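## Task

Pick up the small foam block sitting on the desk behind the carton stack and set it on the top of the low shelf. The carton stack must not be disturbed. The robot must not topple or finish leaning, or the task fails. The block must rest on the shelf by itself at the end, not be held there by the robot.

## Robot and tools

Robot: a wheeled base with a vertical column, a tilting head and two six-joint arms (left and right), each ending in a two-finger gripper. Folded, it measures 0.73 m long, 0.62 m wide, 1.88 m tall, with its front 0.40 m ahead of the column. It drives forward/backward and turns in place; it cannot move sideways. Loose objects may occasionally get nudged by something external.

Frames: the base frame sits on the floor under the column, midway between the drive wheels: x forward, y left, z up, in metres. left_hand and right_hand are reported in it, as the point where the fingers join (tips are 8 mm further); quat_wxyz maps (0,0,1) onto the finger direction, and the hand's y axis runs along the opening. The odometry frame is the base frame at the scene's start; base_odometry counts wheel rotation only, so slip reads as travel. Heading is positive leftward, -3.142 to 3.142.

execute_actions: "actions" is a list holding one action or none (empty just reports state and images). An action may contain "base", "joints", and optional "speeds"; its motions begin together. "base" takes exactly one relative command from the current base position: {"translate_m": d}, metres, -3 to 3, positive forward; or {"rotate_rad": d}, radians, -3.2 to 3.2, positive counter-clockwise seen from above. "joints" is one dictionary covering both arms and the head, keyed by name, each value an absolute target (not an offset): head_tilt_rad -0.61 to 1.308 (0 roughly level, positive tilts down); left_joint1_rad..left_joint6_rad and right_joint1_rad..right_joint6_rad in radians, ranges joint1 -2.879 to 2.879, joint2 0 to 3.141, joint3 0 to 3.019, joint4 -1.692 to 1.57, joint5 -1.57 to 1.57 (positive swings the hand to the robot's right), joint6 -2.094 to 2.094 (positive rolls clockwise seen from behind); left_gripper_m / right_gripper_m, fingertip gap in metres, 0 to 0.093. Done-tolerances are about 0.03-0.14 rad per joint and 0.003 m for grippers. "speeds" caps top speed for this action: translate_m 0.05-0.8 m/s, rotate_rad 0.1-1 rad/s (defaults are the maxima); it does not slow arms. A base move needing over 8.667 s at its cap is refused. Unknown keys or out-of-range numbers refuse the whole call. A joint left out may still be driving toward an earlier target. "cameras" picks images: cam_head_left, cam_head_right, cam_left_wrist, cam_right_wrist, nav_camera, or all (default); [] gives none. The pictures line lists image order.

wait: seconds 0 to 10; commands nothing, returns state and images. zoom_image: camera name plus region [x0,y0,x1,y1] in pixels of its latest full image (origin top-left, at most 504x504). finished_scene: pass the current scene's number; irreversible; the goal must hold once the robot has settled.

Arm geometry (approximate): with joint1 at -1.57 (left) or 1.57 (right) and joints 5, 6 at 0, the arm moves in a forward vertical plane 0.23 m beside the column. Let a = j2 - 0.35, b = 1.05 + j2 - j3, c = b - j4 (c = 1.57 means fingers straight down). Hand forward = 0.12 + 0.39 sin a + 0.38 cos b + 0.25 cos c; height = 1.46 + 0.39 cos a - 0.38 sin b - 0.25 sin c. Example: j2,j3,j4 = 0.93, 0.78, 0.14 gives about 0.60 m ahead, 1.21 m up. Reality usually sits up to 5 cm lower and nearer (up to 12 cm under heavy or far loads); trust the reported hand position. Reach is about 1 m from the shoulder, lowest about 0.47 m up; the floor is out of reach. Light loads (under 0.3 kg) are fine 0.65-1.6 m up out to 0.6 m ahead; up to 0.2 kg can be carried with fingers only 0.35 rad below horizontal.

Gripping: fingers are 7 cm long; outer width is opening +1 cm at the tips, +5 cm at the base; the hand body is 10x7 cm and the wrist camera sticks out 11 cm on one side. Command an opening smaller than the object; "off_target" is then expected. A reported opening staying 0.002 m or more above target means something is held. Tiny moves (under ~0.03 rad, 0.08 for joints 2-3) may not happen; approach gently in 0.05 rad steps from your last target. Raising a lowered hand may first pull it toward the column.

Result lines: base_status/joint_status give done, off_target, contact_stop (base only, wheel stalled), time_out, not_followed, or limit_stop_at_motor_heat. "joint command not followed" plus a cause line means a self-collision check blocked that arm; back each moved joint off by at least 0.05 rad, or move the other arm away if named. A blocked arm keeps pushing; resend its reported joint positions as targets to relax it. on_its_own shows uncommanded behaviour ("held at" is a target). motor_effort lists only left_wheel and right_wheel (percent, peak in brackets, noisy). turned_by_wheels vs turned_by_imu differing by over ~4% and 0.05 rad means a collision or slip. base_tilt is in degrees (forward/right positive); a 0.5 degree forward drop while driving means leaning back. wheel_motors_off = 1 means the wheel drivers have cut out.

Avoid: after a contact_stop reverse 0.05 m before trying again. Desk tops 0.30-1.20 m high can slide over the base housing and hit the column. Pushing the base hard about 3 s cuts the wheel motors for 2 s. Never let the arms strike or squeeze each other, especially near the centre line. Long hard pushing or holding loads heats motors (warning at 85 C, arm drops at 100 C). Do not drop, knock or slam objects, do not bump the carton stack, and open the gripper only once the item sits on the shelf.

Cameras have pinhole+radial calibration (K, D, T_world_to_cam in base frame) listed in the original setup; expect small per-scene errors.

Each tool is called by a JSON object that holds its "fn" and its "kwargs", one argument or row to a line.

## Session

{"fn": "execute_actions", "kwargs": {
  "actions": [],
  "cameras": ["cam_head_left","cam_head_right","nav_camera"]
}}

Scene clock: 0.00 s.
base_odometry: x=+0.000 y=+0.000 heading=+0.000 (m, m, rad; odometry frame)
turned_by_wheels: +0.000 (rad since the last result)
turned_by_imu: +0.000 (rad since the last result)
base_tilt: forward=-0.2 right=+0.3 (deg)
base_status: not commanded
joint_positions: head_tilt_rad=+0.883 left_joint1_rad=-1.587 left_joint2_rad=+0.857 left_joint3_rad=+0.379 left_joint4_rad=-0.932 left_joint5_rad=-0.029 left_joint6_rad=-0.091 left_gripper_m=+0.095 right_joint1_rad=+1.550 right_joint2_rad=+0.895 right_joint3_rad=+0.423 right_joint4_rad=-0.976 right_joint5_rad=+0.022 right_joint6_rad=+0.032 right_gripper_m=+0.094
joint_status: not commanded
wheel_motors_off: 0
motor_effort: left_wheel=+3 right_wheel=+0 (%)
left_hand: x=+0.1391 y=+0.2262 z=+1.2551 quat_wxyz=(+0.428, +0.029, -0.903, -0.028) (m; base frame)
right_hand: x=+0.1483 y=-0.2337 z=+1.2551 quat_wxyz=(+0.445, -0.018, -0.895, +0.023) (m; base frame)
pictures: cam_head_left, cam_head_right, nav_camera
camera_calibration (this result's frames):
cam_head_left: T_world_to_cam=[[0.0660302, -0.993107, -0.0968441, 0.167068], [-0.715978, 0.0204448, -0.697824, 1.10407], [0.694993, 0.115416, -0.709692, 0.983127], [0, 0, 0, 1]] pos_world=[0.096193, 0.029876, 1.48434]
cam_head_right: T_world_to_cam=[[0.0750273, -0.991697, -0.10444, 0.100625], [-0.716365, 0.0192555, -0.69746, 1.09753], [0.69368, 0.127146, -0.708972, 0.979938], [0, 0, 0, 1]] pos_world=[0.0989208, -0.0459392, 1.47074]
Images, in order (width x height): cam_head_left 896x504, cam_head_right 896x504, nav_camera 896x504.

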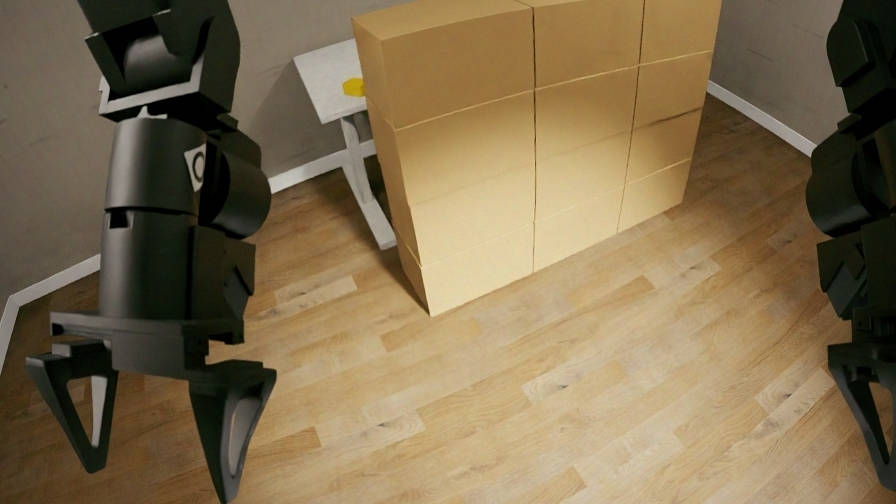

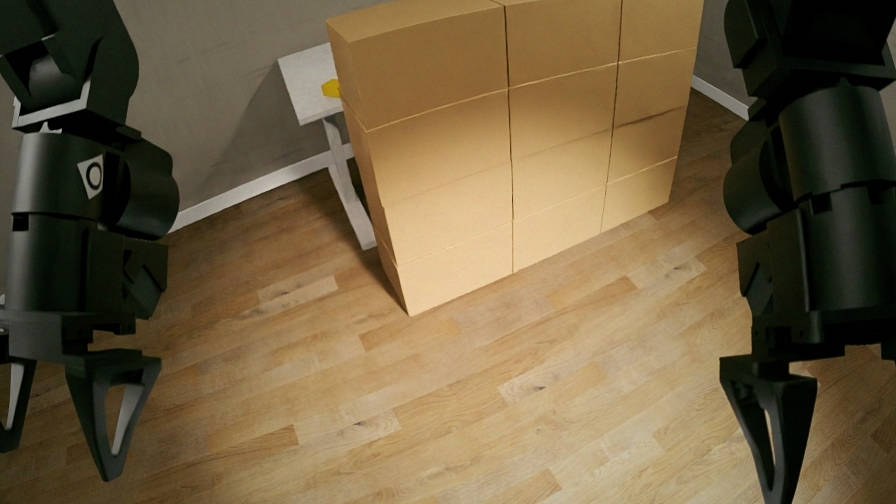

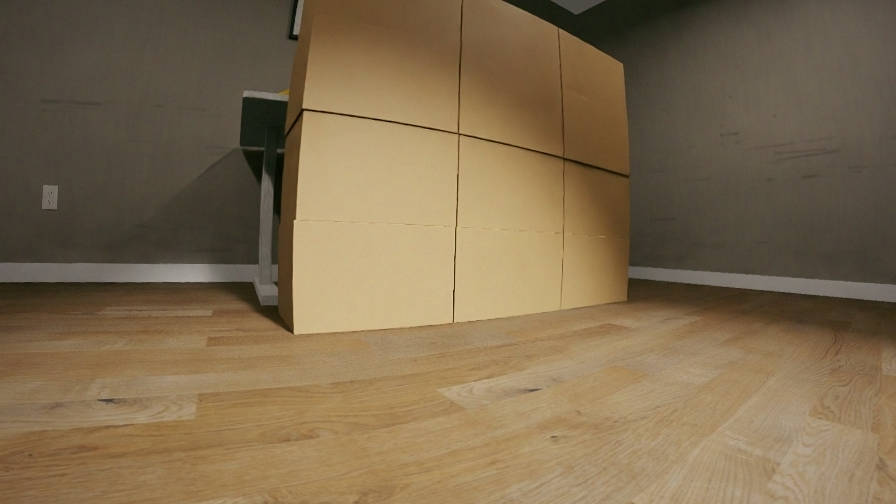

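{"fn": "execute_actions", "kwargs": {
  "actions": [
    {"base":{"rotate_rad":0.83},"joints":{"head_tilt_rad":0.8}}
  ],
  "cameras": ["cam_head_left"]
}}

{"fn": "execute_actions", "kwargs": {
  "actions": [
    {"base":{"translate_m":1.64}}
  ],
  "cameras": []
}}

{"fn": "execute_actions", "kwargs": {
  "actions": [
    {"base":{"rotate_rad":-1.91},"joints":{"left_joint1_rad":-1.57,"left_joint2_rad":1.3,"left_joint3_rad":1.2,"left_joint4_rad":-0.42,"left_joint5_rad":0,"left_joint6_rad":0}}
  ],
  "cameras": ["cam_head_left","cam_head_right","nav_camera"]
}}

Scene clock: 11.97 s.
base_odometry: x=+0.000 y=+0.000 heading=+0.829 (m, m, rad; odometry frame)
turned_by_wheels: +0.829 (rad since the last result)
turned_by_imu: +0.831 (rad since the last result)
base_tilt: forward=-0.2 right=+0.3 (deg)
base_status: done
joint_positions: head_tilt_rad=+0.816 left_joint1_rad=-1.587 left_joint2_rad=+0.857 left_joint3_rad=+0.379 left_joint4_rad=-0.932 left_joint5_rad=-0.029 left_joint6_rad=-0.091 left_gripper_m=+0.095 right_joint1_rad=+1.550 right_joint2_rad=+0.895 right_joint3_rad=+0.423 right_joint4_rad=-0.976 right_joint5_rad=+0.022 right_joint6_rad=+0.032 right_gripper_m=+0.094
joint_status: all done
wheel_motors_off: 0
motor_effort: left_wheel=-5(64) right_wheel=+4(50) (%)
left_hand: x=+0.1391 y=+0.2262 z=+1.2551 quat_wxyz=(+0.428, +0.029, -0.903, -0.028) (m; base frame)
right_hand: x=+0.1483 y=-0.2337 z=+1.2551 quat_wxyz=(+0.445, -0.018, -0.895, +0.023) (m; base frame)
pictures: cam_head_left
camera_calibration (this result's frames):
cam_head_left: T_world_to_cam=[[0.0723508, -0.993107, -0.0922178, 0.159628], [-0.667773, 0.0204448, -0.744084, 1.1729], [0.74084, 0.115416, -0.661691, 0.906912], [0, 0, 0, 1]] pos_world=[0.0998069, 0.029876, 1.48755]
Images, in order (width x height): cam_head_left 896x504.

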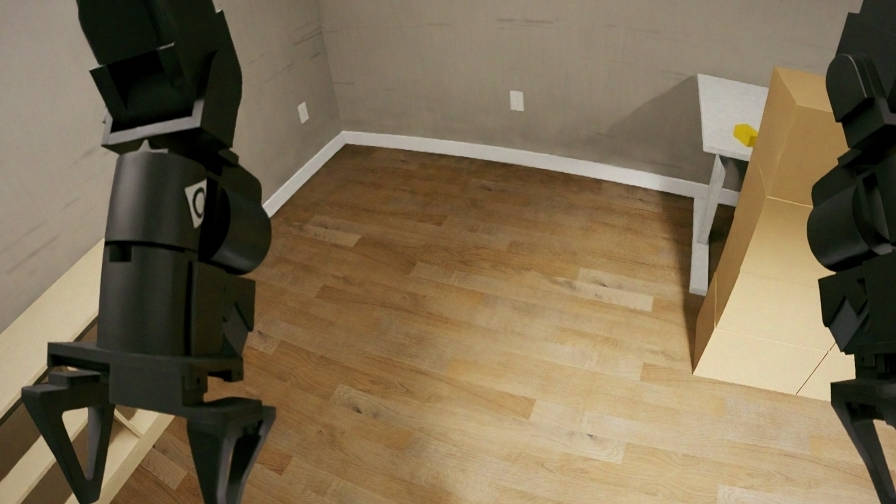

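Scene clock: 15.93 s.
base_odometry: x=+1.108 y=+1.209 heading=+0.829 (m, m, rad; odometry frame)
turned_by_wheels: +0.000 (rad since the last result)
turned_by_imu: +0.006 (rad since the last result)
base_tilt: forward=-0.1 right=+0.3 (deg)
base_status: done
joint_positions: head_tilt_rad=+0.815 left_joint1_rad=-1.587 left_joint2_rad=+0.857 left_joint3_rad=+0.380 left_joint4_rad=-0.932 left_joint5_rad=-0.029 left_joint6_rad=-0.091 left_gripper_m=+0.095 right_joint1_rad=+1.550 right_joint2_rad=+0.895 right_joint3_rad=+0.423 right_joint4_rad=-0.976 right_joint5_rad=+0.022 right_joint6_rad=+0.032 right_gripper_m=+0.094
joint_status: not commanded
wheel_motors_off: 0
motor_effort: left_wheel=+0(69) right_wheel=-1(58) (%)
left_hand: x=+0.1395 y=+0.2262 z=+1.2549 quat_wxyz=(+0.428, +0.029, -0.903, -0.028) (m; base frame)
right_hand: x=+0.1483 y=-0.2337 z=+1.2551 quat_wxyz=(+0.445, -0.018, -0.895, +0.023) (m; base frame)
pictures: none
No camera images: the call's "cameras" was empty. Leave "cameras" out to get every camera's image.

Scene clock: 19.37 s.
base_odometry: x=+1.108 y=+1.209 heading=-1.080 (m, m, rad; odometry frame)
turned_by_wheels: -1.909 (rad since the last result)
turned_by_imu: -1.922 (rad since the last result)
base_tilt: forward=-0.2 right=+0.3 (deg)
base_status: done
joint_positions: head_tilt_rad=+0.815 left_joint1_rad=-1.569 left_joint2_rad=+1.303 left_joint3_rad=+1.205 left_joint4_rad=-0.428 left_joint5_rad=-0.002 left_joint6_rad=-0.011 left_gripper_m=+0.095 right_joint1_rad=+1.550 right_joint2_rad=+0.895 right_joint3_rad=+0.423 right_joint4_rad=-0.976 right_joint5_rad=+0.022 right_joint6_rad=+0.032 right_gripper_m=+0.094
joint_status: all done
wheel_motors_off: 0
motor_effort: left_wheel=+4(51) right_wheel=-4(56) (%)
left_hand: x=+0.5953 y=+0.2257 z=+1.0840 quat_wxyz=(+0.001, +0.006, -1.000, -0.002) (m; base frame)
right_hand: x=+0.1483 y=-0.2337 z=+1.2551 quat_wxyz=(+0.445, -0.018, -0.895, +0.023) (m; base frame)
pictures: cam_head_left, cam_head_right, nav_camera
camera_calibration (this result's frames):
cam_head_left: T_world_to_cam=[[0.0724302, -0.993107, -0.0921555, 0.159528], [-0.667132, 0.0204448, -0.744659, 1.17376], [0.74141, 0.115416, -0.661052, 0.9059], [0, 0, 0, 1]] pos_world=[0.0998521, 0.029876, 1.4876]
cam_head_right: T_world_to_cam=[[0.0819205, -0.991697, -0.0991251, 0.0920954], [-0.667543, 0.0192555, -0.744323, 1.16726], [0.740051, 0.127146, -0.660423, 0.902853], [0, 0, 0, 1]] pos_world=[0.103494, -0.0459392, 1.47421]
Images, in order (width x height): cam_head_left 896x504, cam_head_right 896x504, nav_camera 896x504.

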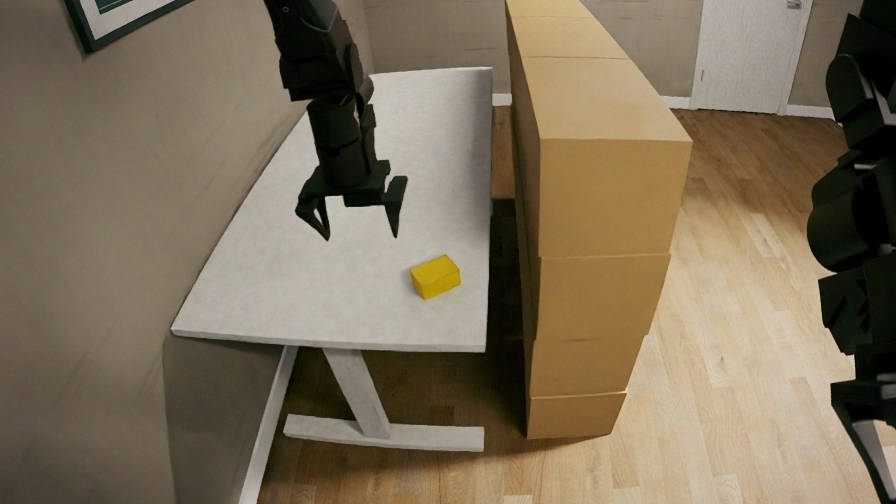

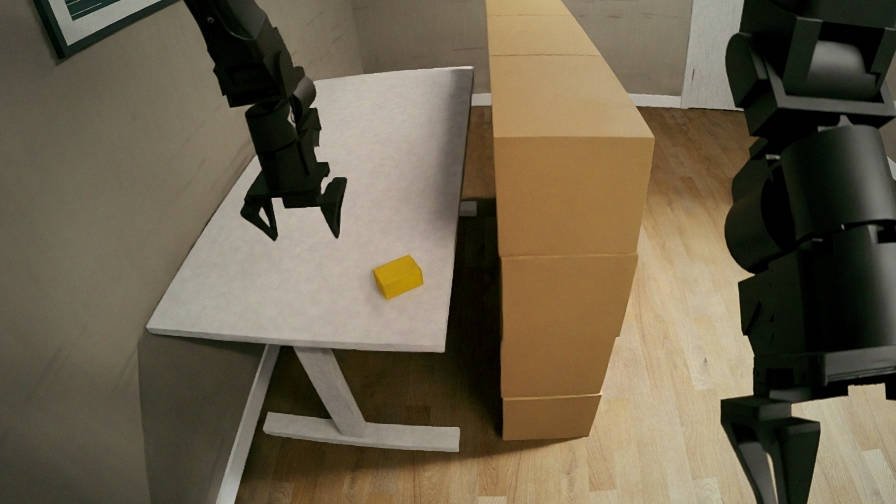

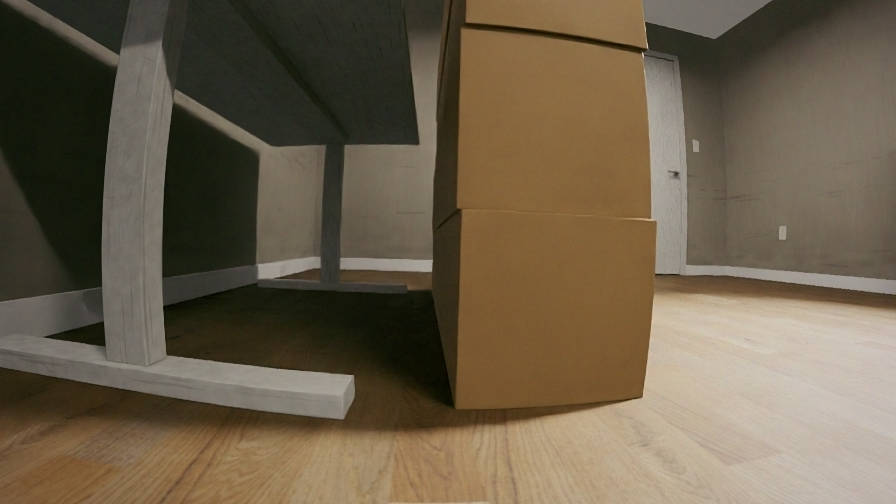

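{"fn": "execute_actions", "kwargs": {
  "actions": [
    {"base":{"rotate_rad":-0.07},"joints":{"left_joint6_rad":0.9}}
  ],
  "cameras": []
}}

{"fn": "execute_actions", "kwargs": {
  "actions": [
    {"base":{"translate_m":0.2},"joints":{"left_joint2_rad":1.87,"left_joint3_rad":1.74,"left_joint4_rad":-0.37,"head_tilt_rad":0.95}}
  ],
  "cameras": ["cam_head_right","cam_left_wrist"]
}}

Scene clock: 29.87 s.
base_odometry: x=+1.108 y=+1.209 heading=-1.149 (m, m, rad; odometry frame)
turned_by_wheels: -0.069 (rad since the last result)
turned_by_imu: -0.070 (rad since the last result)
base_tilt: forward=-0.2 right=+0.4 (deg)
base_status: done
joint_positions: head_tilt_rad=+0.815 left_joint1_rad=-1.571 left_joint2_rad=+1.303 left_joint3_rad=+1.200 left_joint4_rad=-0.428 left_joint5_rad=-0.002 left_joint6_rad=+0.889 left_gripper_m=+0.095 right_joint1_rad=+1.550 right_joint2_rad=+0.895 right_joint3_rad=+0.423 right_joint4_rad=-0.976 right_joint5_rad=+0.022 right_joint6_rad=+0.032 right_gripper_m=+0.094
joint_status: all done
wheel_motors_off: 0
motor_effort: left_wheel=+5(38) right_wheel=-4(30) (%)
left_hand: x=+0.5929 y=+0.2245 z=+1.0834 quat_wxyz=(+0.003, -0.430, -0.903, +0.001) (m; base frame)
right_hand: x=+0.1483 y=-0.2337 z=+1.2551 quat_wxyz=(+0.445, -0.018, -0.895, +0.023) (m; base frame)
pictures: none
No camera images: the call's "cameras" was empty. Leave "cameras" out to get every camera's image.

Scene clock: 31.67 s.
base_odometry: x=+1.190 y=+1.027 heading=-1.150 (m, m, rad; odometry frame)
turned_by_wheels: -0.001 (rad since the last result)
turned_by_imu: -0.001 (rad since the last result)
base_tilt: forward=-0.2 right=+0.4 (deg)
base_status: done
joint_positions: head_tilt_rad=+0.951 left_joint1_rad=-1.571 left_joint2_rad=+1.881 left_joint3_rad=+1.731 left_joint4_rad=-0.382 left_joint5_rad=-0.002 left_joint6_rad=+0.889 left_gripper_m=+0.095 right_joint1_rad=+1.550 right_joint2_rad=+0.895 right_joint3_rad=+0.425 right_joint4_rad=-0.976 right_joint5_rad=+0.022 right_joint6_rad=+0.032 right_gripper_m=+0.094
joint_status: all done
wheel_motors_off: 0
motor_effort: left_wheel=-2(74) right_wheel=+1(55) (%)
left_hand: x=+0.6461 y=+0.2250 z=+0.8686 quat_wxyz=(+0.004, -0.430, -0.903, +0.001) (m; base frame)
right_hand: x=+0.1489 y=-0.2337 z=+1.2549 quat_wxyz=(+0.445, -0.018, -0.895, +0.023) (m; base frame)
pictures: cam_head_right, cam_left_wrist
camera_calibration (this result's frames):
cam_head_right: T_world_to_cam=[[0.0677307, -0.991697, -0.109313, 0.108494], [-0.762259, 0.0192555, -0.646986, 1.0221], [0.643719, 0.127146, -0.754626, 1.05274], [0, 0, 0, 1]] pos_world=[0.0940842, -0.0459392, 1.46757]
cam_left_wrist: T_world_to_cam=[[-0.775369, -0.631454, -0.00834161, 0.647452], [-0.511854, 0.620665, 0.593953, -0.322719], [-0.369876, 0.464802, -0.804456, 0.95566], [0, 0, 0, 1]] pos_world=[0.690305, 0.164943, 0.965867]
Images, in order (width x height): cam_head_right 896x504, cam_left_wrist 896x504.

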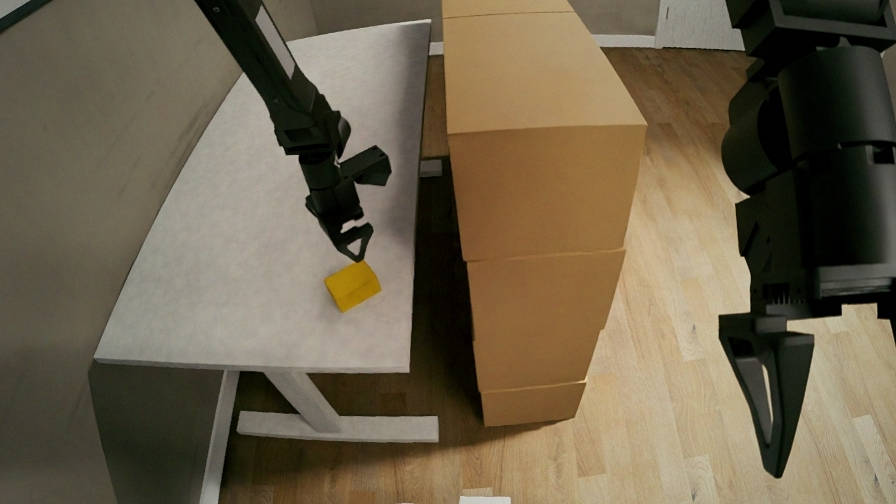

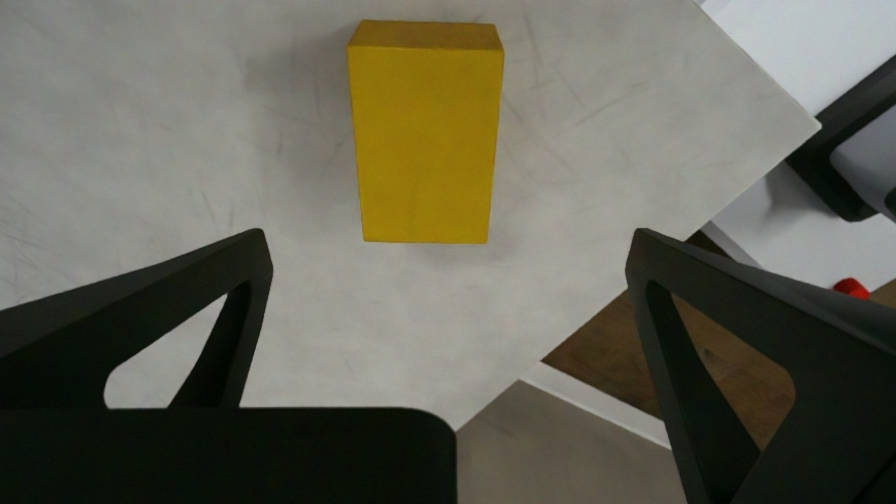

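{"fn": "execute_actions", "kwargs": {
  "actions": [
    {"joints":{"left_joint2_rad":2.07,"left_joint3_rad":1.95,"left_joint4_rad":-0.4}}
  ],
  "cameras": ["cam_left_wrist"]
}}

Scene clock: 39.20 s.
base_odometry: x=+1.190 y=+1.027 heading=-1.150 (m, m, rad; odometry frame)
turned_by_wheels: +0.000 (rad since the last result)
turned_by_imu: -0.001 (rad since the last result)
base_tilt: forward=-0.2 right=+0.3 (deg)
base_status: not commanded
joint_positions: head_tilt_rad=+0.951 left_joint1_rad=-1.571 left_joint2_rad=+2.067 left_joint3_rad=+1.939 left_joint4_rad=-0.391 left_joint5_rad=-0.002 left_joint6_rad=+0.889 left_gripper_m=+0.095 right_joint1_rad=+1.550 right_joint2_rad=+0.895 right_joint3_rad=+0.425 right_joint4_rad=-0.976 right_joint5_rad=+0.022 right_joint6_rad=+0.032 right_gripper_m=+0.094
joint_status: all done
wheel_motors_off: 0
motor_effort: left_wheel=-3(3) right_wheel=+2(2) (%)
left_hand: x=+0.6524 y=+0.2250 z=+0.8004 quat_wxyz=(-0.001, -0.430, -0.903, -0.002) (m; base frame)
right_hand: x=+0.1489 y=-0.2337 z=+1.2549 quat_wxyz=(+0.445, -0.018, -0.895, +0.023) (m; base frame)
pictures: cam_left_wrist
camera_calibration (this result's frames):
cam_left_wrist: T_world_to_cam=[[-0.775224, -0.631452, -0.0172151, 0.658785], [-0.518617, 0.620665, 0.588057, -0.26986], [-0.360645, 0.464804, -0.808636, 0.900441], [0, 0, 0, 1]] pos_world=[0.695491, 0.164955, 0.898163]
Images, in order (width x height): cam_left_wrist 896x504.

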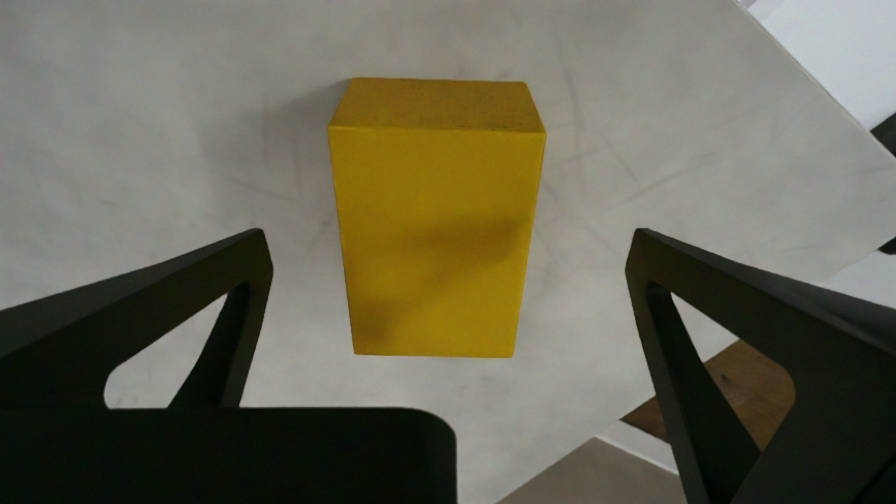

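{"fn": "execute_actions", "kwargs": {
  "actions": [
    {"joints":{"left_joint2_rad":2.22,"left_joint3_rad":2.14,"left_joint4_rad":-0.44}}
  ],
  "cameras": ["cam_left_wrist","cam_head_right"]
}}

Scene clock: 43.33 s.
base_odometry: x=+1.190 y=+1.027 heading=-1.150 (m, m, rad; odometry frame)
turned_by_wheels: +0.000 (rad since the last result)
turned_by_imu: -0.001 (rad since the last result)
base_tilt: forward=-0.1 right=+0.4 (deg)
base_status: not commanded
joint_positions: head_tilt_rad=+0.951 left_joint1_rad=-1.571 left_joint2_rad=+2.210 left_joint3_rad=+2.120 left_joint4_rad=-0.427 left_joint5_rad=-0.002 left_joint6_rad=+0.889 left_gripper_m=+0.095 right_joint1_rad=+1.550 right_joint2_rad=+0.895 right_joint3_rad=+0.425 right_joint4_rad=-0.976 right_joint5_rad=+0.022 right_joint6_rad=+0.032 right_gripper_m=+0.094
joint_status: all done
wheel_motors_off: 0
motor_effort: left_wheel=-3(3) right_wheel=+2(2) (%)
left_hand: x=+0.6540 y=+0.2251 z=+0.7524 quat_wxyz=(-0.002, -0.430, -0.903, -0.002) (m; base frame)
right_hand: x=+0.1489 y=-0.2337 z=+1.2549 quat_wxyz=(+0.445, -0.018, -0.895, +0.023) (m; base frame)
pictures: cam_head_right, cam_left_wrist
camera_calibration (this result's frames):
cam_head_right: T_world_to_cam=[[0.0677307, -0.991697, -0.109313, 0.108494], [-0.762259, 0.0192555, -0.646986, 1.0221], [0.643719, 0.127146, -0.754626, 1.05274], [0, 0, 0, 1]] pos_world=[0.0940842, -0.0459392, 1.46757]
cam_left_wrist: T_world_to_cam=[[-0.775183, -0.631452, -0.0189896, 0.660544], [-0.519961, 0.620666, 0.586869, -0.239025], [-0.358793, 0.464804, -0.809459, 0.861638], [0, 0, 0, 1]] pos_world=[0.696909, 0.164963, 0.850281]
Images, in order (width x height): cam_head_right 896x504, cam_left_wrist 896x504.

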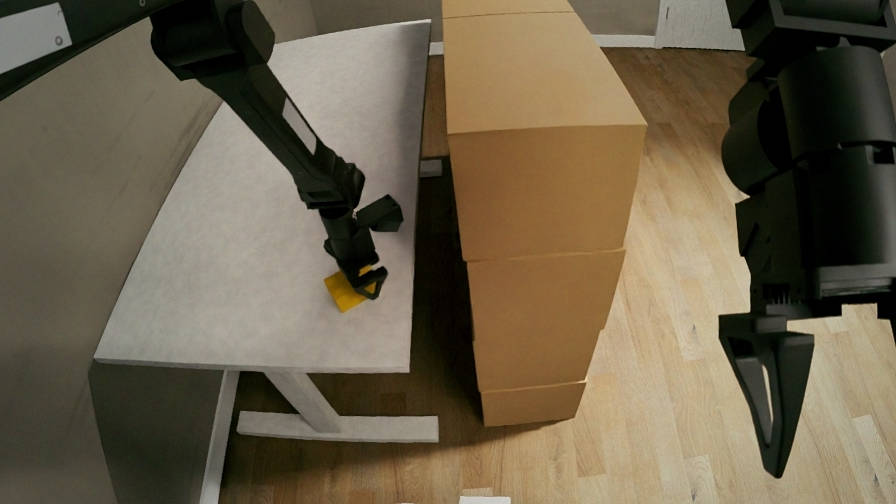

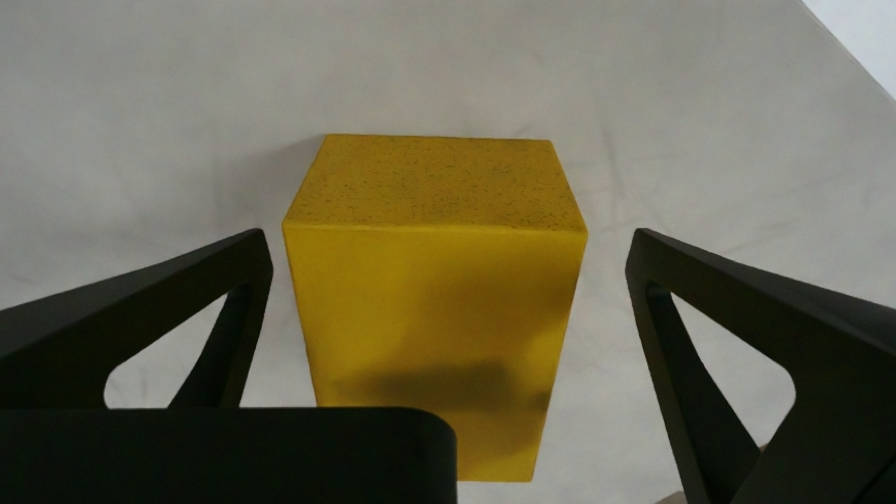

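{"fn": "execute_actions", "kwargs": {
  "actions": [
    {"base":{"rotate_rad":0.028},"joints":{"left_joint2_rad":2.27,"left_joint3_rad":2.2}}
  ],
  "cameras": ["cam_left_wrist"]
}}

{"fn": "execute_actions", "kwargs": {
  "actions": [
    {"joints":{"left_gripper_m":0.03}}
  ],
  "cameras": ["cam_left_wrist"]
}}

{"fn": "execute_actions", "kwargs": {
  "actions": [
    {"base":{"translate_m":-0.35},"joints":{"left_joint2_rad":1.5,"left_joint3_rad":1.1,"left_joint4_rad":-0.1,"head_tilt_rad":0.8}}
  ],
  "cameras": ["cam_left_wrist"]
}}

{"fn": "execute_actions", "kwargs": {
  "actions": [
    {"base":{"rotate_rad":-2.75}}
  ],
  "cameras": ["cam_left_wrist","cam_head_right","cam_head_left"]
}}

Scene clock: 50.07 s.
base_odometry: x=+1.190 y=+1.027 heading=-1.124 (m, m, rad; odometry frame)
turned_by_wheels: +0.026 (rad since the last result)
turned_by_imu: +0.026 (rad since the last result)
base_tilt: forward=-0.1 right=+0.3 (deg)
base_status: done
joint_positions: head_tilt_rad=+0.951 left_joint1_rad=-1.566 left_joint2_rad=+2.242 left_joint3_rad=+2.181 left_joint4_rad=-0.427 left_joint5_rad=-0.002 left_joint6_rad=+0.889 left_gripper_m=+0.095 right_joint1_rad=+1.550 right_joint2_rad=+0.895 right_joint3_rad=+0.425 right_joint4_rad=-0.976 right_joint5_rad=+0.022 right_joint6_rad=+0.032 right_gripper_m=+0.094
joint_status: all done
wheel_motors_off: 0
motor_effort: left_wheel=-1(49) right_wheel=+0(37) (%)
left_hand: x=+0.6674 y=+0.2292 z=+0.7456 quat_wxyz=(-0.015, -0.429, -0.903, -0.010) (m; base frame)
right_hand: x=+0.1489 y=-0.2337 z=+1.2549 quat_wxyz=(+0.445, -0.018, -0.895, +0.023) (m; base frame)
pictures: cam_left_wrist
camera_calibration (this result's frames):
cam_left_wrist: T_world_to_cam=[[-0.772862, -0.633049, -0.043961, 0.690831], [-0.538168, 0.617166, 0.574005, -0.208134], [-0.336242, 0.467285, -0.817671, 0.849495], [0, 0, 0, 1]] pos_world=[0.707542, 0.168826, 0.844446]
Images, in order (width x height): cam_left_wrist 896x504.

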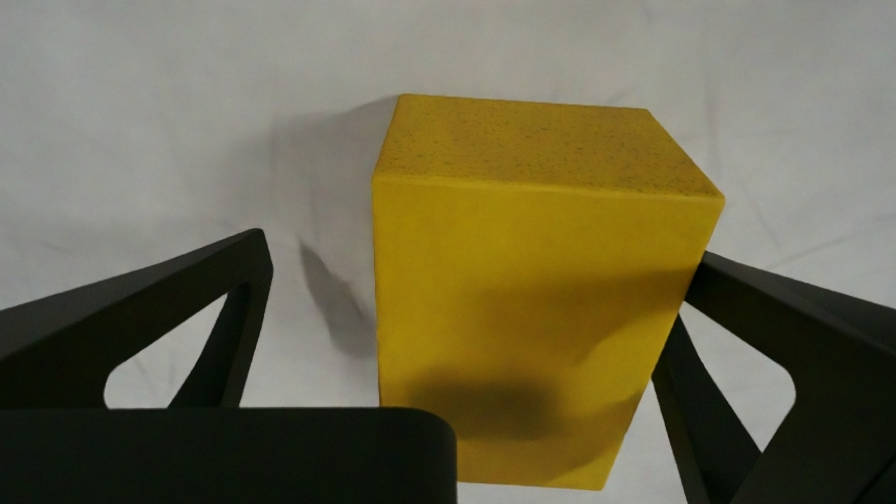

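Scene clock: 50.70 s.
base_odometry: x=+1.190 y=+1.027 heading=-1.124 (m, m, rad; odometry frame)
turned_by_wheels: +0.000 (rad since the last result)
turned_by_imu: +0.000 (rad since the last result)
base_tilt: forward=-0.2 right=+0.3 (deg)
base_status: not commanded
joint_positions: head_tilt_rad=+0.951 left_joint1_rad=-1.566 left_joint2_rad=+2.242 left_joint3_rad=+2.181 left_joint4_rad=-0.427 left_joint5_rad=-0.002 left_joint6_rad=+0.889 left_gripper_m=+0.058 right_joint1_rad=+1.550 right_joint2_rad=+0.895 right_joint3_rad=+0.425 right_joint4_rad=-0.976 right_joint5_rad=+0.022 right_joint6_rad=+0.032 right_gripper_m=+0.094
joint_status: left_gripper_m off_target (ended at +0.058, target +0.030)
wheel_motors_off: 0
motor_effort: left_wheel=-2(2) right_wheel=+0(1) (%)
left_hand: x=+0.6674 y=+0.2291 z=+0.7456 quat_wxyz=(-0.015, -0.429, -0.903, -0.010) (m; base frame)
right_hand: x=+0.1489 y=-0.2337 z=+1.2549 quat_wxyz=(+0.445, -0.018, -0.895, +0.023) (m; base frame)
pictures: cam_left_wrist
camera_calibration (this result's frames):
cam_left_wrist: T_world_to_cam=[[-0.772871, -0.633055, -0.0437203, 0.690617], [-0.53816, 0.617392, 0.573769, -0.207974], [-0.336235, 0.466978, -0.817849, 0.849724], [0, 0, 0, 1]] pos_world=[0.707541, 0.168798, 0.844469]
Images, in order (width x height): cam_left_wrist 896x504.

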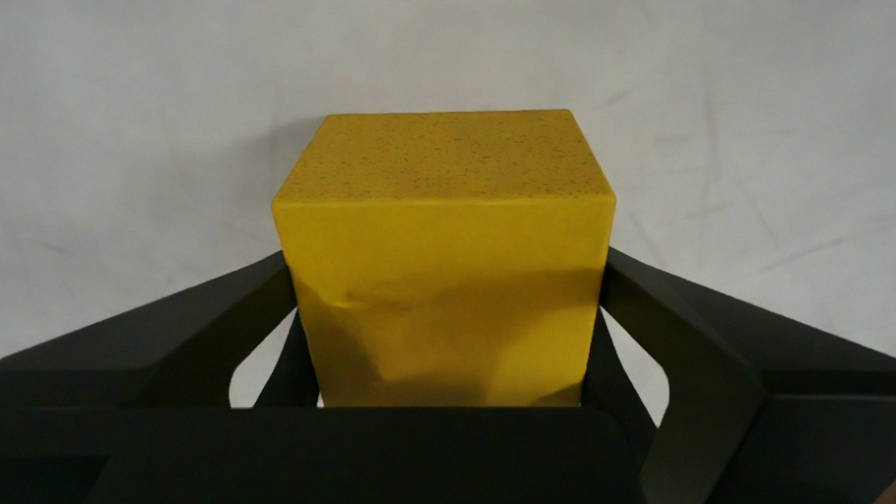

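Scene clock: 52.93 s.
base_odometry: x=+1.038 y=+1.342 heading=-1.122 (m, m, rad; odometry frame)
turned_by_wheels: +0.002 (rad since the last result)
turned_by_imu: +0.000 (rad since the last result)
base_tilt: forward=-0.1 right=+0.2 (deg)
base_status: done
joint_positions: head_tilt_rad=+0.815 left_joint1_rad=-1.568 left_joint2_rad=+1.519 left_joint3_rad=+1.091 left_joint4_rad=-0.104 left_joint5_rad=-0.002 left_joint6_rad=+0.890 left_gripper_m=+0.058 right_joint1_rad=+1.550 right_joint2_rad=+0.894 right_joint3_rad=+0.421 right_joint4_rad=-0.976 right_joint5_rad=+0.022 right_joint6_rad=+0.032 right_gripper_m=+0.094
joint_status: all done
wheel_motors_off: 0
motor_effort: left_wheel=+2(76) right_wheel=-1(60) (%)
left_hand: x=+0.5128 y=+0.2269 z=+0.9791 quat_wxyz=(+0.005, -0.430, -0.903, +0.000) (m; base frame)
right_hand: x=+0.1473 y=-0.2337 z=+1.2555 quat_wxyz=(+0.446, -0.018, -0.895, +0.023) (m; base frame)
pictures: cam_left_wrist
camera_calibration (this result's frames):
cam_left_wrist: T_world_to_cam=[[-0.774653, -0.632325, -0.00888044, 0.546538], [-0.511885, 0.618734, 0.595938, -0.459175], [-0.371332, 0.466191, -0.802981, 0.993366], [0, 0, 0, 1]] pos_world=[0.5572, 0.166598, 1.07615]
Images, in order (width x height): cam_left_wrist 896x504.

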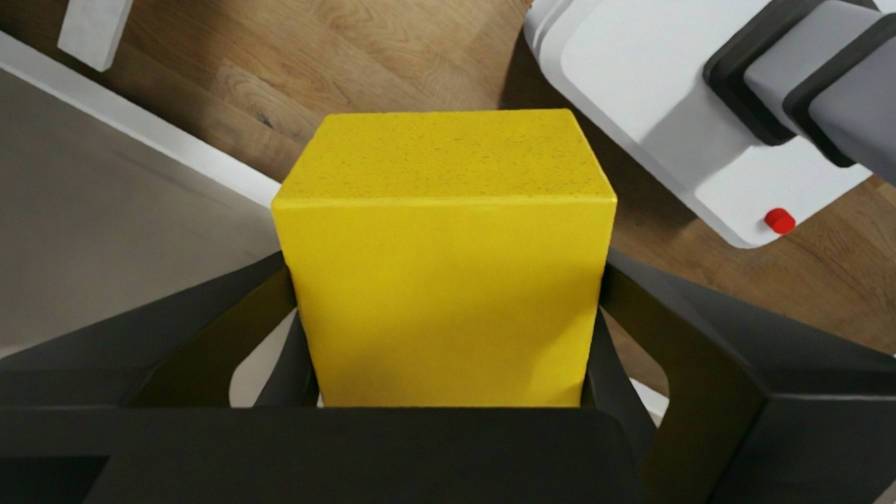

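Scene clock: 57.23 s.
base_odometry: x=+1.038 y=+1.342 heading=+2.412 (m, m, rad; odometry frame)
turned_by_wheels: -2.749 (rad since the last result)
turned_by_imu: -2.768 (rad since the last result)
base_tilt: forward=-0.2 right=+0.4 (deg)
base_status: done
joint_positions: head_tilt_rad=+0.815 left_joint1_rad=-1.570 left_joint2_rad=+1.519 left_joint3_rad=+1.099 left_joint4_rad=-0.104 left_joint5_rad=-0.002 left_joint6_rad=+0.890 left_gripper_m=+0.058 right_joint1_rad=+1.550 right_joint2_rad=+0.894 right_joint3_rad=+0.421 right_joint4_rad=-0.976 right_joint5_rad=+0.022 right_joint6_rad=+0.032 right_gripper_m=+0.094
joint_status: not commanded
wheel_motors_off: 0
motor_effort: left_wheel=+5(71) right_wheel=-4(46) (%)
left_hand: x=+0.5178 y=+0.2254 z=+0.9794 quat_wxyz=(+0.001, -0.430, -0.903, -0.001) (m; base frame)
right_hand: x=+0.1473 y=-0.2337 z=+1.2555 quat_wxyz=(+0.446, -0.018, -0.895, +0.023) (m; base frame)
pictures: cam_head_left, cam_head_right, cam_left_wrist
camera_calibration (this result's frames):
cam_head_left: T_world_to_cam=[[0.0724161, -0.993107, -0.0921665, 0.159546], [-0.667246, 0.0204448, -0.744557, 1.17361], [0.741309, 0.115416, -0.661166, 0.906079], [0, 0, 0, 1]] pos_world=[0.0998441, 0.029876, 1.48759]
cam_head_right: T_world_to_cam=[[0.0819054, -0.991697, -0.0991376, 0.0921154], [-0.667656, 0.0192555, -0.744221, 1.16711], [0.739951, 0.127146, -0.660536, 0.903032], [0, 0, 0, 1]] pos_world=[0.103484, -0.0459392, 1.4742]
cam_left_wrist: T_world_to_cam=[[-0.775294, -0.631449, -0.0138416, 0.55451], [-0.515919, 0.6205, 0.590598, -0.448969], [-0.364344, 0.465028, -0.806847, 0.996562], [0, 0, 0, 1]] pos_world=[0.561367, 0.165301, 1.07691]
Images, in order (width x height): cam_head_left 896x504, cam_head_right 896x504, cam_left_wrist 896x504.

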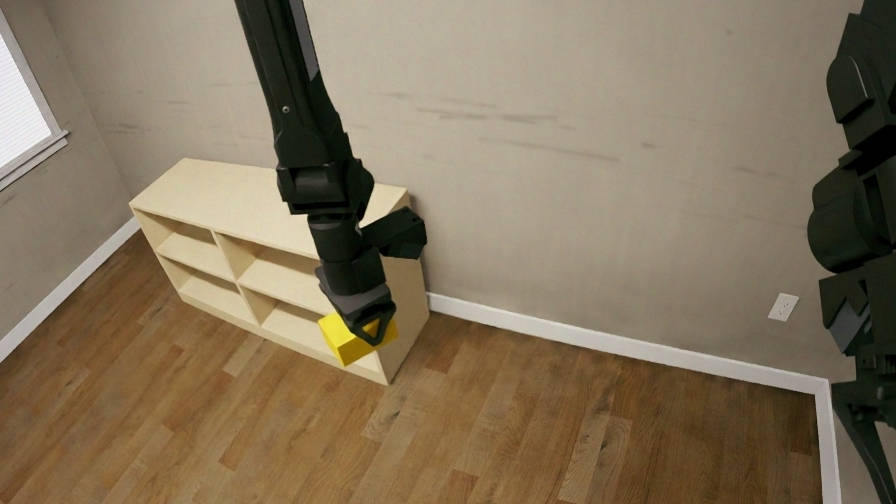

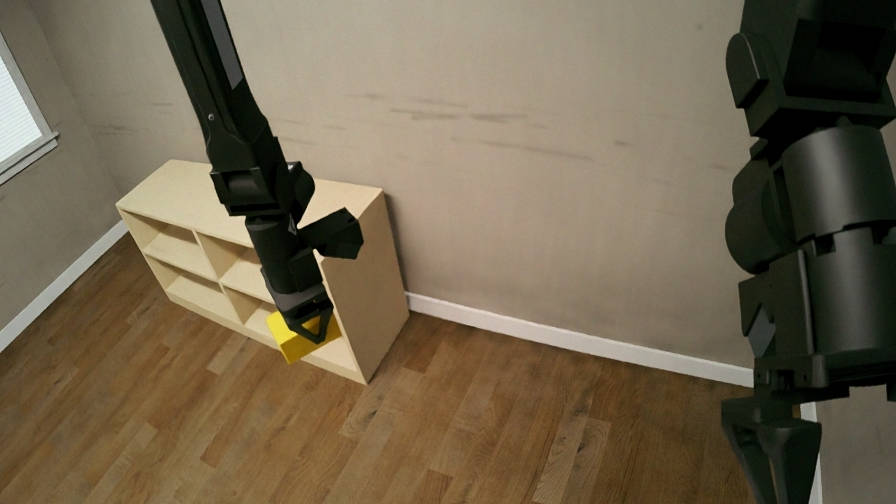

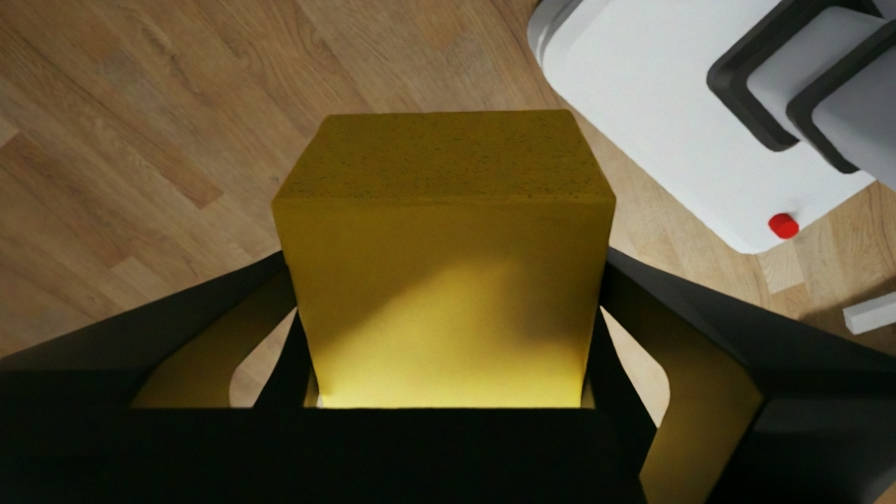

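{"fn": "execute_actions", "kwargs": {
  "actions": [
    {"base":{"rotate_rad":0.275}}
  ],
  "cameras": []
}}

{"fn": "execute_actions", "kwargs": {
  "actions": [
    {"base":{"translate_m":0.67},"joints":{"head_tilt_rad":1.0}}
  ],
  "cameras": []
}}

{"fn": "execute_actions", "kwargs": {
  "actions": [
    {"joints":{"left_joint2_rad":2.25,"left_joint3_rad":2.05,"left_joint4_rad":-0.15}}
  ],
  "cameras": ["cam_left_wrist","cam_head_right"]
}}

Scene clock: 71.80 s.
base_odometry: x=+1.038 y=+1.342 heading=+2.686 (m, m, rad; odometry frame)
turned_by_wheels: +0.274 (rad since the last result)
turned_by_imu: +0.276 (rad since the last result)
base_tilt: forward=+0.0 right=+0.4 (deg)
base_status: done
joint_positions: head_tilt_rad=+0.815 left_joint1_rad=-1.568 left_joint2_rad=+1.519 left_joint3_rad=+1.099 left_joint4_rad=-0.104 left_joint5_rad=-0.002 left_joint6_rad=+0.890 left_gripper_m=+0.058 right_joint1_rad=+1.550 right_joint2_rad=+0.894 right_joint3_rad=+0.421 right_joint4_rad=-0.976 right_joint5_rad=+0.022 right_joint6_rad=+0.032 right_gripper_m=+0.094
joint_status: not commanded
wheel_motors_off: 0
motor_effort: left_wheel=-4(31) right_wheel=+3(27) (%)
left_hand: x=+0.5178 y=+0.2266 z=+0.9794 quat_wxyz=(+0.001, -0.430, -0.903, -0.002) (m; base frame)
right_hand: x=+0.1473 y=-0.2337 z=+1.2555 quat_wxyz=(+0.446, -0.018, -0.895, +0.023) (m; base frame)
pictures: none
No camera images: the call's "cameras" was empty. Leave "cameras" out to get every camera's image.

Scene clock: 74.57 s.
base_odometry: x=+0.437 y=+1.637 heading=+2.685 (m, m, rad; odometry frame)
turned_by_wheels: -0.001 (rad since the last result)
turned_by_imu: +0.001 (rad since the last result)
base_tilt: forward=-0.1 right=+0.3 (deg)
base_status: done
joint_positions: head_tilt_rad=+1.001 left_joint1_rad=-1.568 left_joint2_rad=+1.517 left_joint3_rad=+1.102 left_joint4_rad=-0.104 left_joint5_rad=-0.002 left_joint6_rad=+0.890 left_gripper_m=+0.058 right_joint1_rad=+1.550 right_joint2_rad=+0.894 right_joint3_rad=+0.425 right_joint4_rad=-0.976 right_joint5_rad=+0.022 right_joint6_rad=+0.032 right_gripper_m=+0.094
joint_status: all done
wheel_motors_off: 0
motor_effort: left_wheel=-2(65) right_wheel=+1(67) (%)
left_hand: x=+0.5204 y=+0.2266 z=+0.9802 quat_wxyz=(-0.001, -0.430, -0.903, -0.003) (m; base frame)
right_hand: x=+0.1491 y=-0.2337 z=+1.2549 quat_wxyz=(+0.445, -0.018, -0.895, +0.023) (m; base frame)
pictures: none
No camera images: the call's "cameras" was empty. Leave "cameras" out to get every camera's image.

Scene clock: 76.27 s.
base_odometry: x=+0.437 y=+1.637 heading=+2.685 (m, m, rad; odometry frame)
turned_by_wheels: +0.000 (rad since the last result)
turned_by_imu: +0.000 (rad since the last result)
base_tilt: forward=-0.2 right=+0.4 (deg)
base_status: not commanded
joint_positions: head_tilt_rad=+1.001 left_joint1_rad=-1.568 left_joint2_rad=+2.258 left_joint3_rad=+2.040 left_joint4_rad=-0.139 left_joint5_rad=-0.002 left_joint6_rad=+0.890 left_gripper_m=+0.058 right_joint1_rad=+1.550 right_joint2_rad=+0.894 right_joint3_rad=+0.425 right_joint4_rad=-0.976 right_joint5_rad=+0.022 right_joint6_rad=+0.032 right_gripper_m=+0.094
joint_status: all done
wheel_motors_off: 0
motor_effort: left_wheel=-4(4) right_wheel=+3(3) (%)
left_hand: x=+0.6419 y=+0.2274 z=+0.7207 quat_wxyz=(-0.074, -0.428, -0.900, -0.038) (m; base frame)
right_hand: x=+0.1491 y=-0.2337 z=+1.2549 quat_wxyz=(+0.445, -0.018, -0.895, +0.023) (m; base frame)
pictures: cam_head_right, cam_left_wrist
camera_calibration (this result's frames):
cam_head_right: T_world_to_cam=[[0.0622241, -0.991697, -0.112539, 0.113737], [-0.793418, 0.0192555, -0.608373, 0.964191], [0.605489, 0.127146, -0.785632, 1.1024], [0, 0, 0, 1]] pos_world=[0.0904365, -0.0459392, 1.46547]
cam_left_wrist: T_world_to_cam=[[-0.76173, -0.631827, -0.143398, 0.733189], [-0.607277, 0.619134, 0.497883, -0.107667], [-0.225793, 0.466334, -0.855307, 0.777855], [0, 0, 0, 1]] pos_world=[0.668742, 0.167168, 0.824048]
Images, in order (width x height): cam_head_right 896x504, cam_left_wrist 896x504.

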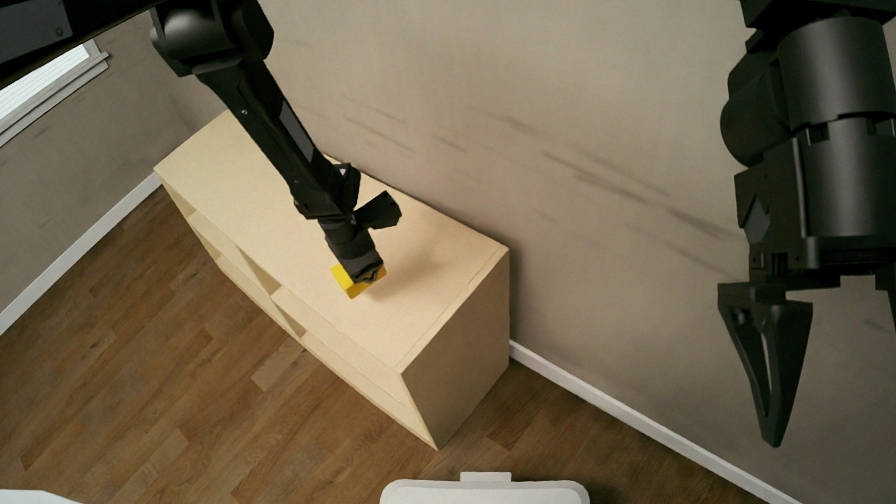

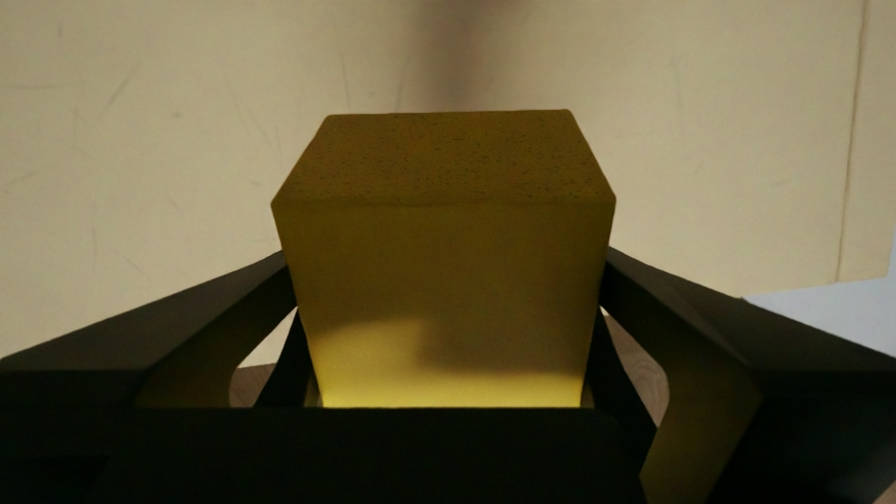

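{"fn": "execute_actions", "kwargs": {
  "actions": [
    {"base":{"translate_m":0.03},"joints":{"left_joint6_rad":1.5}}
  ],
  "cameras": []
}}

{"fn": "execute_actions", "kwargs": {
  "actions": [
    {"base":{"rotate_rad":-0.1},"joints":{"left_joint6_rad":2.0,"left_joint2_rad":2.42,"left_joint3_rad":2.3,"left_joint4_rad":-0.22}}
  ],
  "cameras": ["cam_left_wrist","cam_head_right"]
}}

Scene clock: 85.27 s.
base_odometry: x=+0.410 y=+1.651 heading=+2.684 (m, m, rad; odometry frame)
turned_by_wheels: -0.001 (rad since the last result)
turned_by_imu: -0.002 (rad since the last result)
base_tilt: forward=-0.3 right=+0.3 (deg)
base_status: done
joint_positions: head_tilt_rad=+1.001 left_joint1_rad=-1.568 left_joint2_rad=+2.257 left_joint3_rad=+2.041 left_joint4_rad=-0.139 left_joint5_rad=-0.002 left_joint6_rad=+1.489 left_gripper_m=+0.058 right_joint1_rad=+1.550 right_joint2_rad=+0.894 right_joint3_rad=+0.425 right_joint4_rad=-0.976 right_joint5_rad=+0.022 right_joint6_rad=+0.032 right_gripper_m=+0.094
joint_status: all done
wheel_motors_off: 0
motor_effort: left_wheel=-2(49) right_wheel=+1(34) (%)
left_hand: x=+0.6437 y=+0.2274 z=+0.7216 quat_wxyz=(-0.061, -0.675, -0.733, -0.059) (m; base frame)
right_hand: x=+0.1491 y=-0.2337 z=+1.2549 quat_wxyz=(+0.445, -0.018, -0.895, +0.023) (m; base frame)
pictures: none
No camera images: the call's "cameras" was empty. Leave "cameras" out to get every camera's image.

Scene clock: 86.57 s.
base_odometry: x=+0.410 y=+1.651 heading=+2.587 (m, m, rad; odometry frame)
turned_by_wheels: -0.098 (rad since the last result)
turned_by_imu: -0.099 (rad since the last result)
base_tilt: forward=-0.1 right=+0.2 (deg)
base_status: done
joint_positions: head_tilt_rad=+1.001 left_joint1_rad=-1.573 left_joint2_rad=+2.412 left_joint3_rad=+2.276 left_joint4_rad=-0.204 left_joint5_rad=-0.002 left_joint6_rad=+1.989 left_gripper_m=+0.058 right_joint1_rad=+1.550 right_joint2_rad=+0.894 right_joint3_rad=+0.425 right_joint4_rad=-0.976 right_joint5_rad=+0.022 right_joint6_rad=+0.032 right_gripper_m=+0.094
joint_status: all done
wheel_motors_off: 0
motor_effort: left_wheel=+0(47) right_wheel=-1(51) (%)
left_hand: x=+0.6520 y=+0.2224 z=+0.6783 quat_wxyz=(-0.050, -0.835, -0.542, -0.077) (m; base frame)
right_hand: x=+0.1491 y=-0.2337 z=+1.2549 quat_wxyz=(+0.445, -0.018, -0.895, +0.023) (m; base frame)
pictures: cam_head_right, cam_left_wrist
camera_calibration (this result's frames):
cam_head_right: T_world_to_cam=[[0.0621849, -0.991697, -0.11256, 0.113772], [-0.79363, 0.0192555, -0.608096, 0.963776], [0.605215, 0.127146, -0.785843, 1.10274], [0, 0, 0, 1]] pos_world=[0.0904105, -0.0459392, 1.46546]
cam_left_wrist: T_world_to_cam=[[-0.896467, 0.4048, -0.180231, 0.613866], [0.20722, 0.742511, 0.636975, -0.73015], [0.391671, 0.53368, -0.74952, 0.256784], [0, 0, 0, 1]] pos_world=[0.601038, 0.156611, 0.768189]
Images, in order (width x height): cam_head_right 896x504, cam_left_wrist 896x504.

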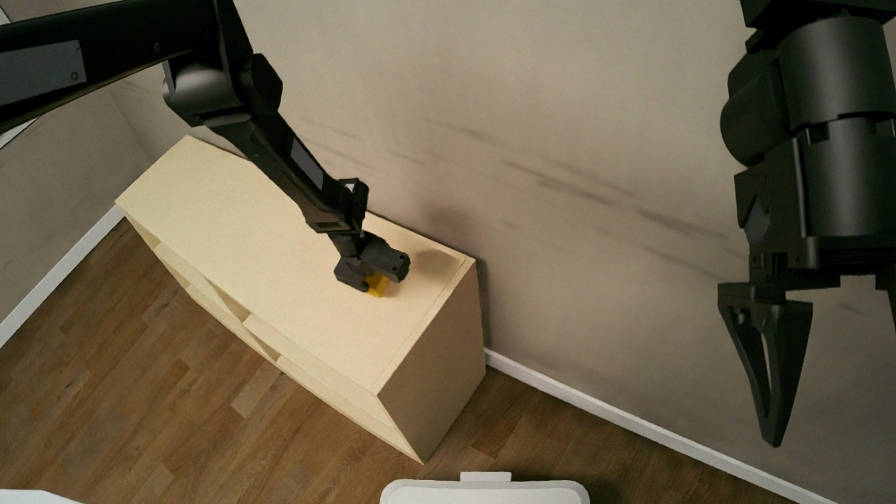

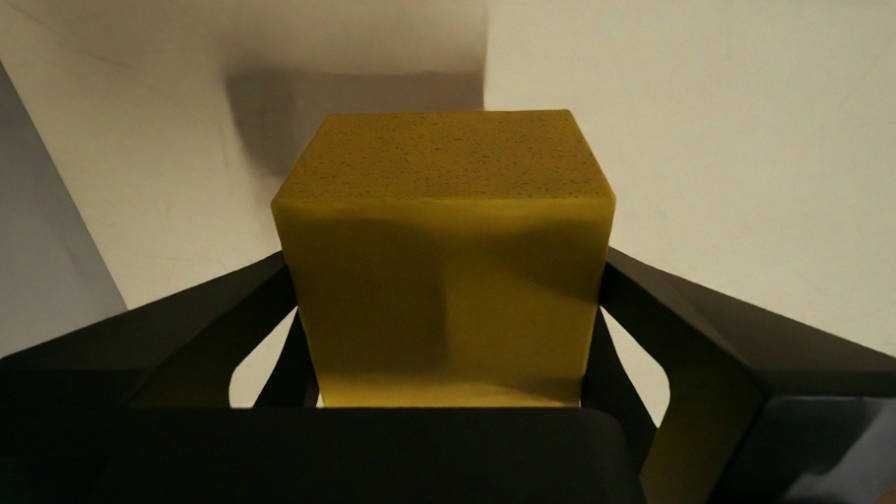

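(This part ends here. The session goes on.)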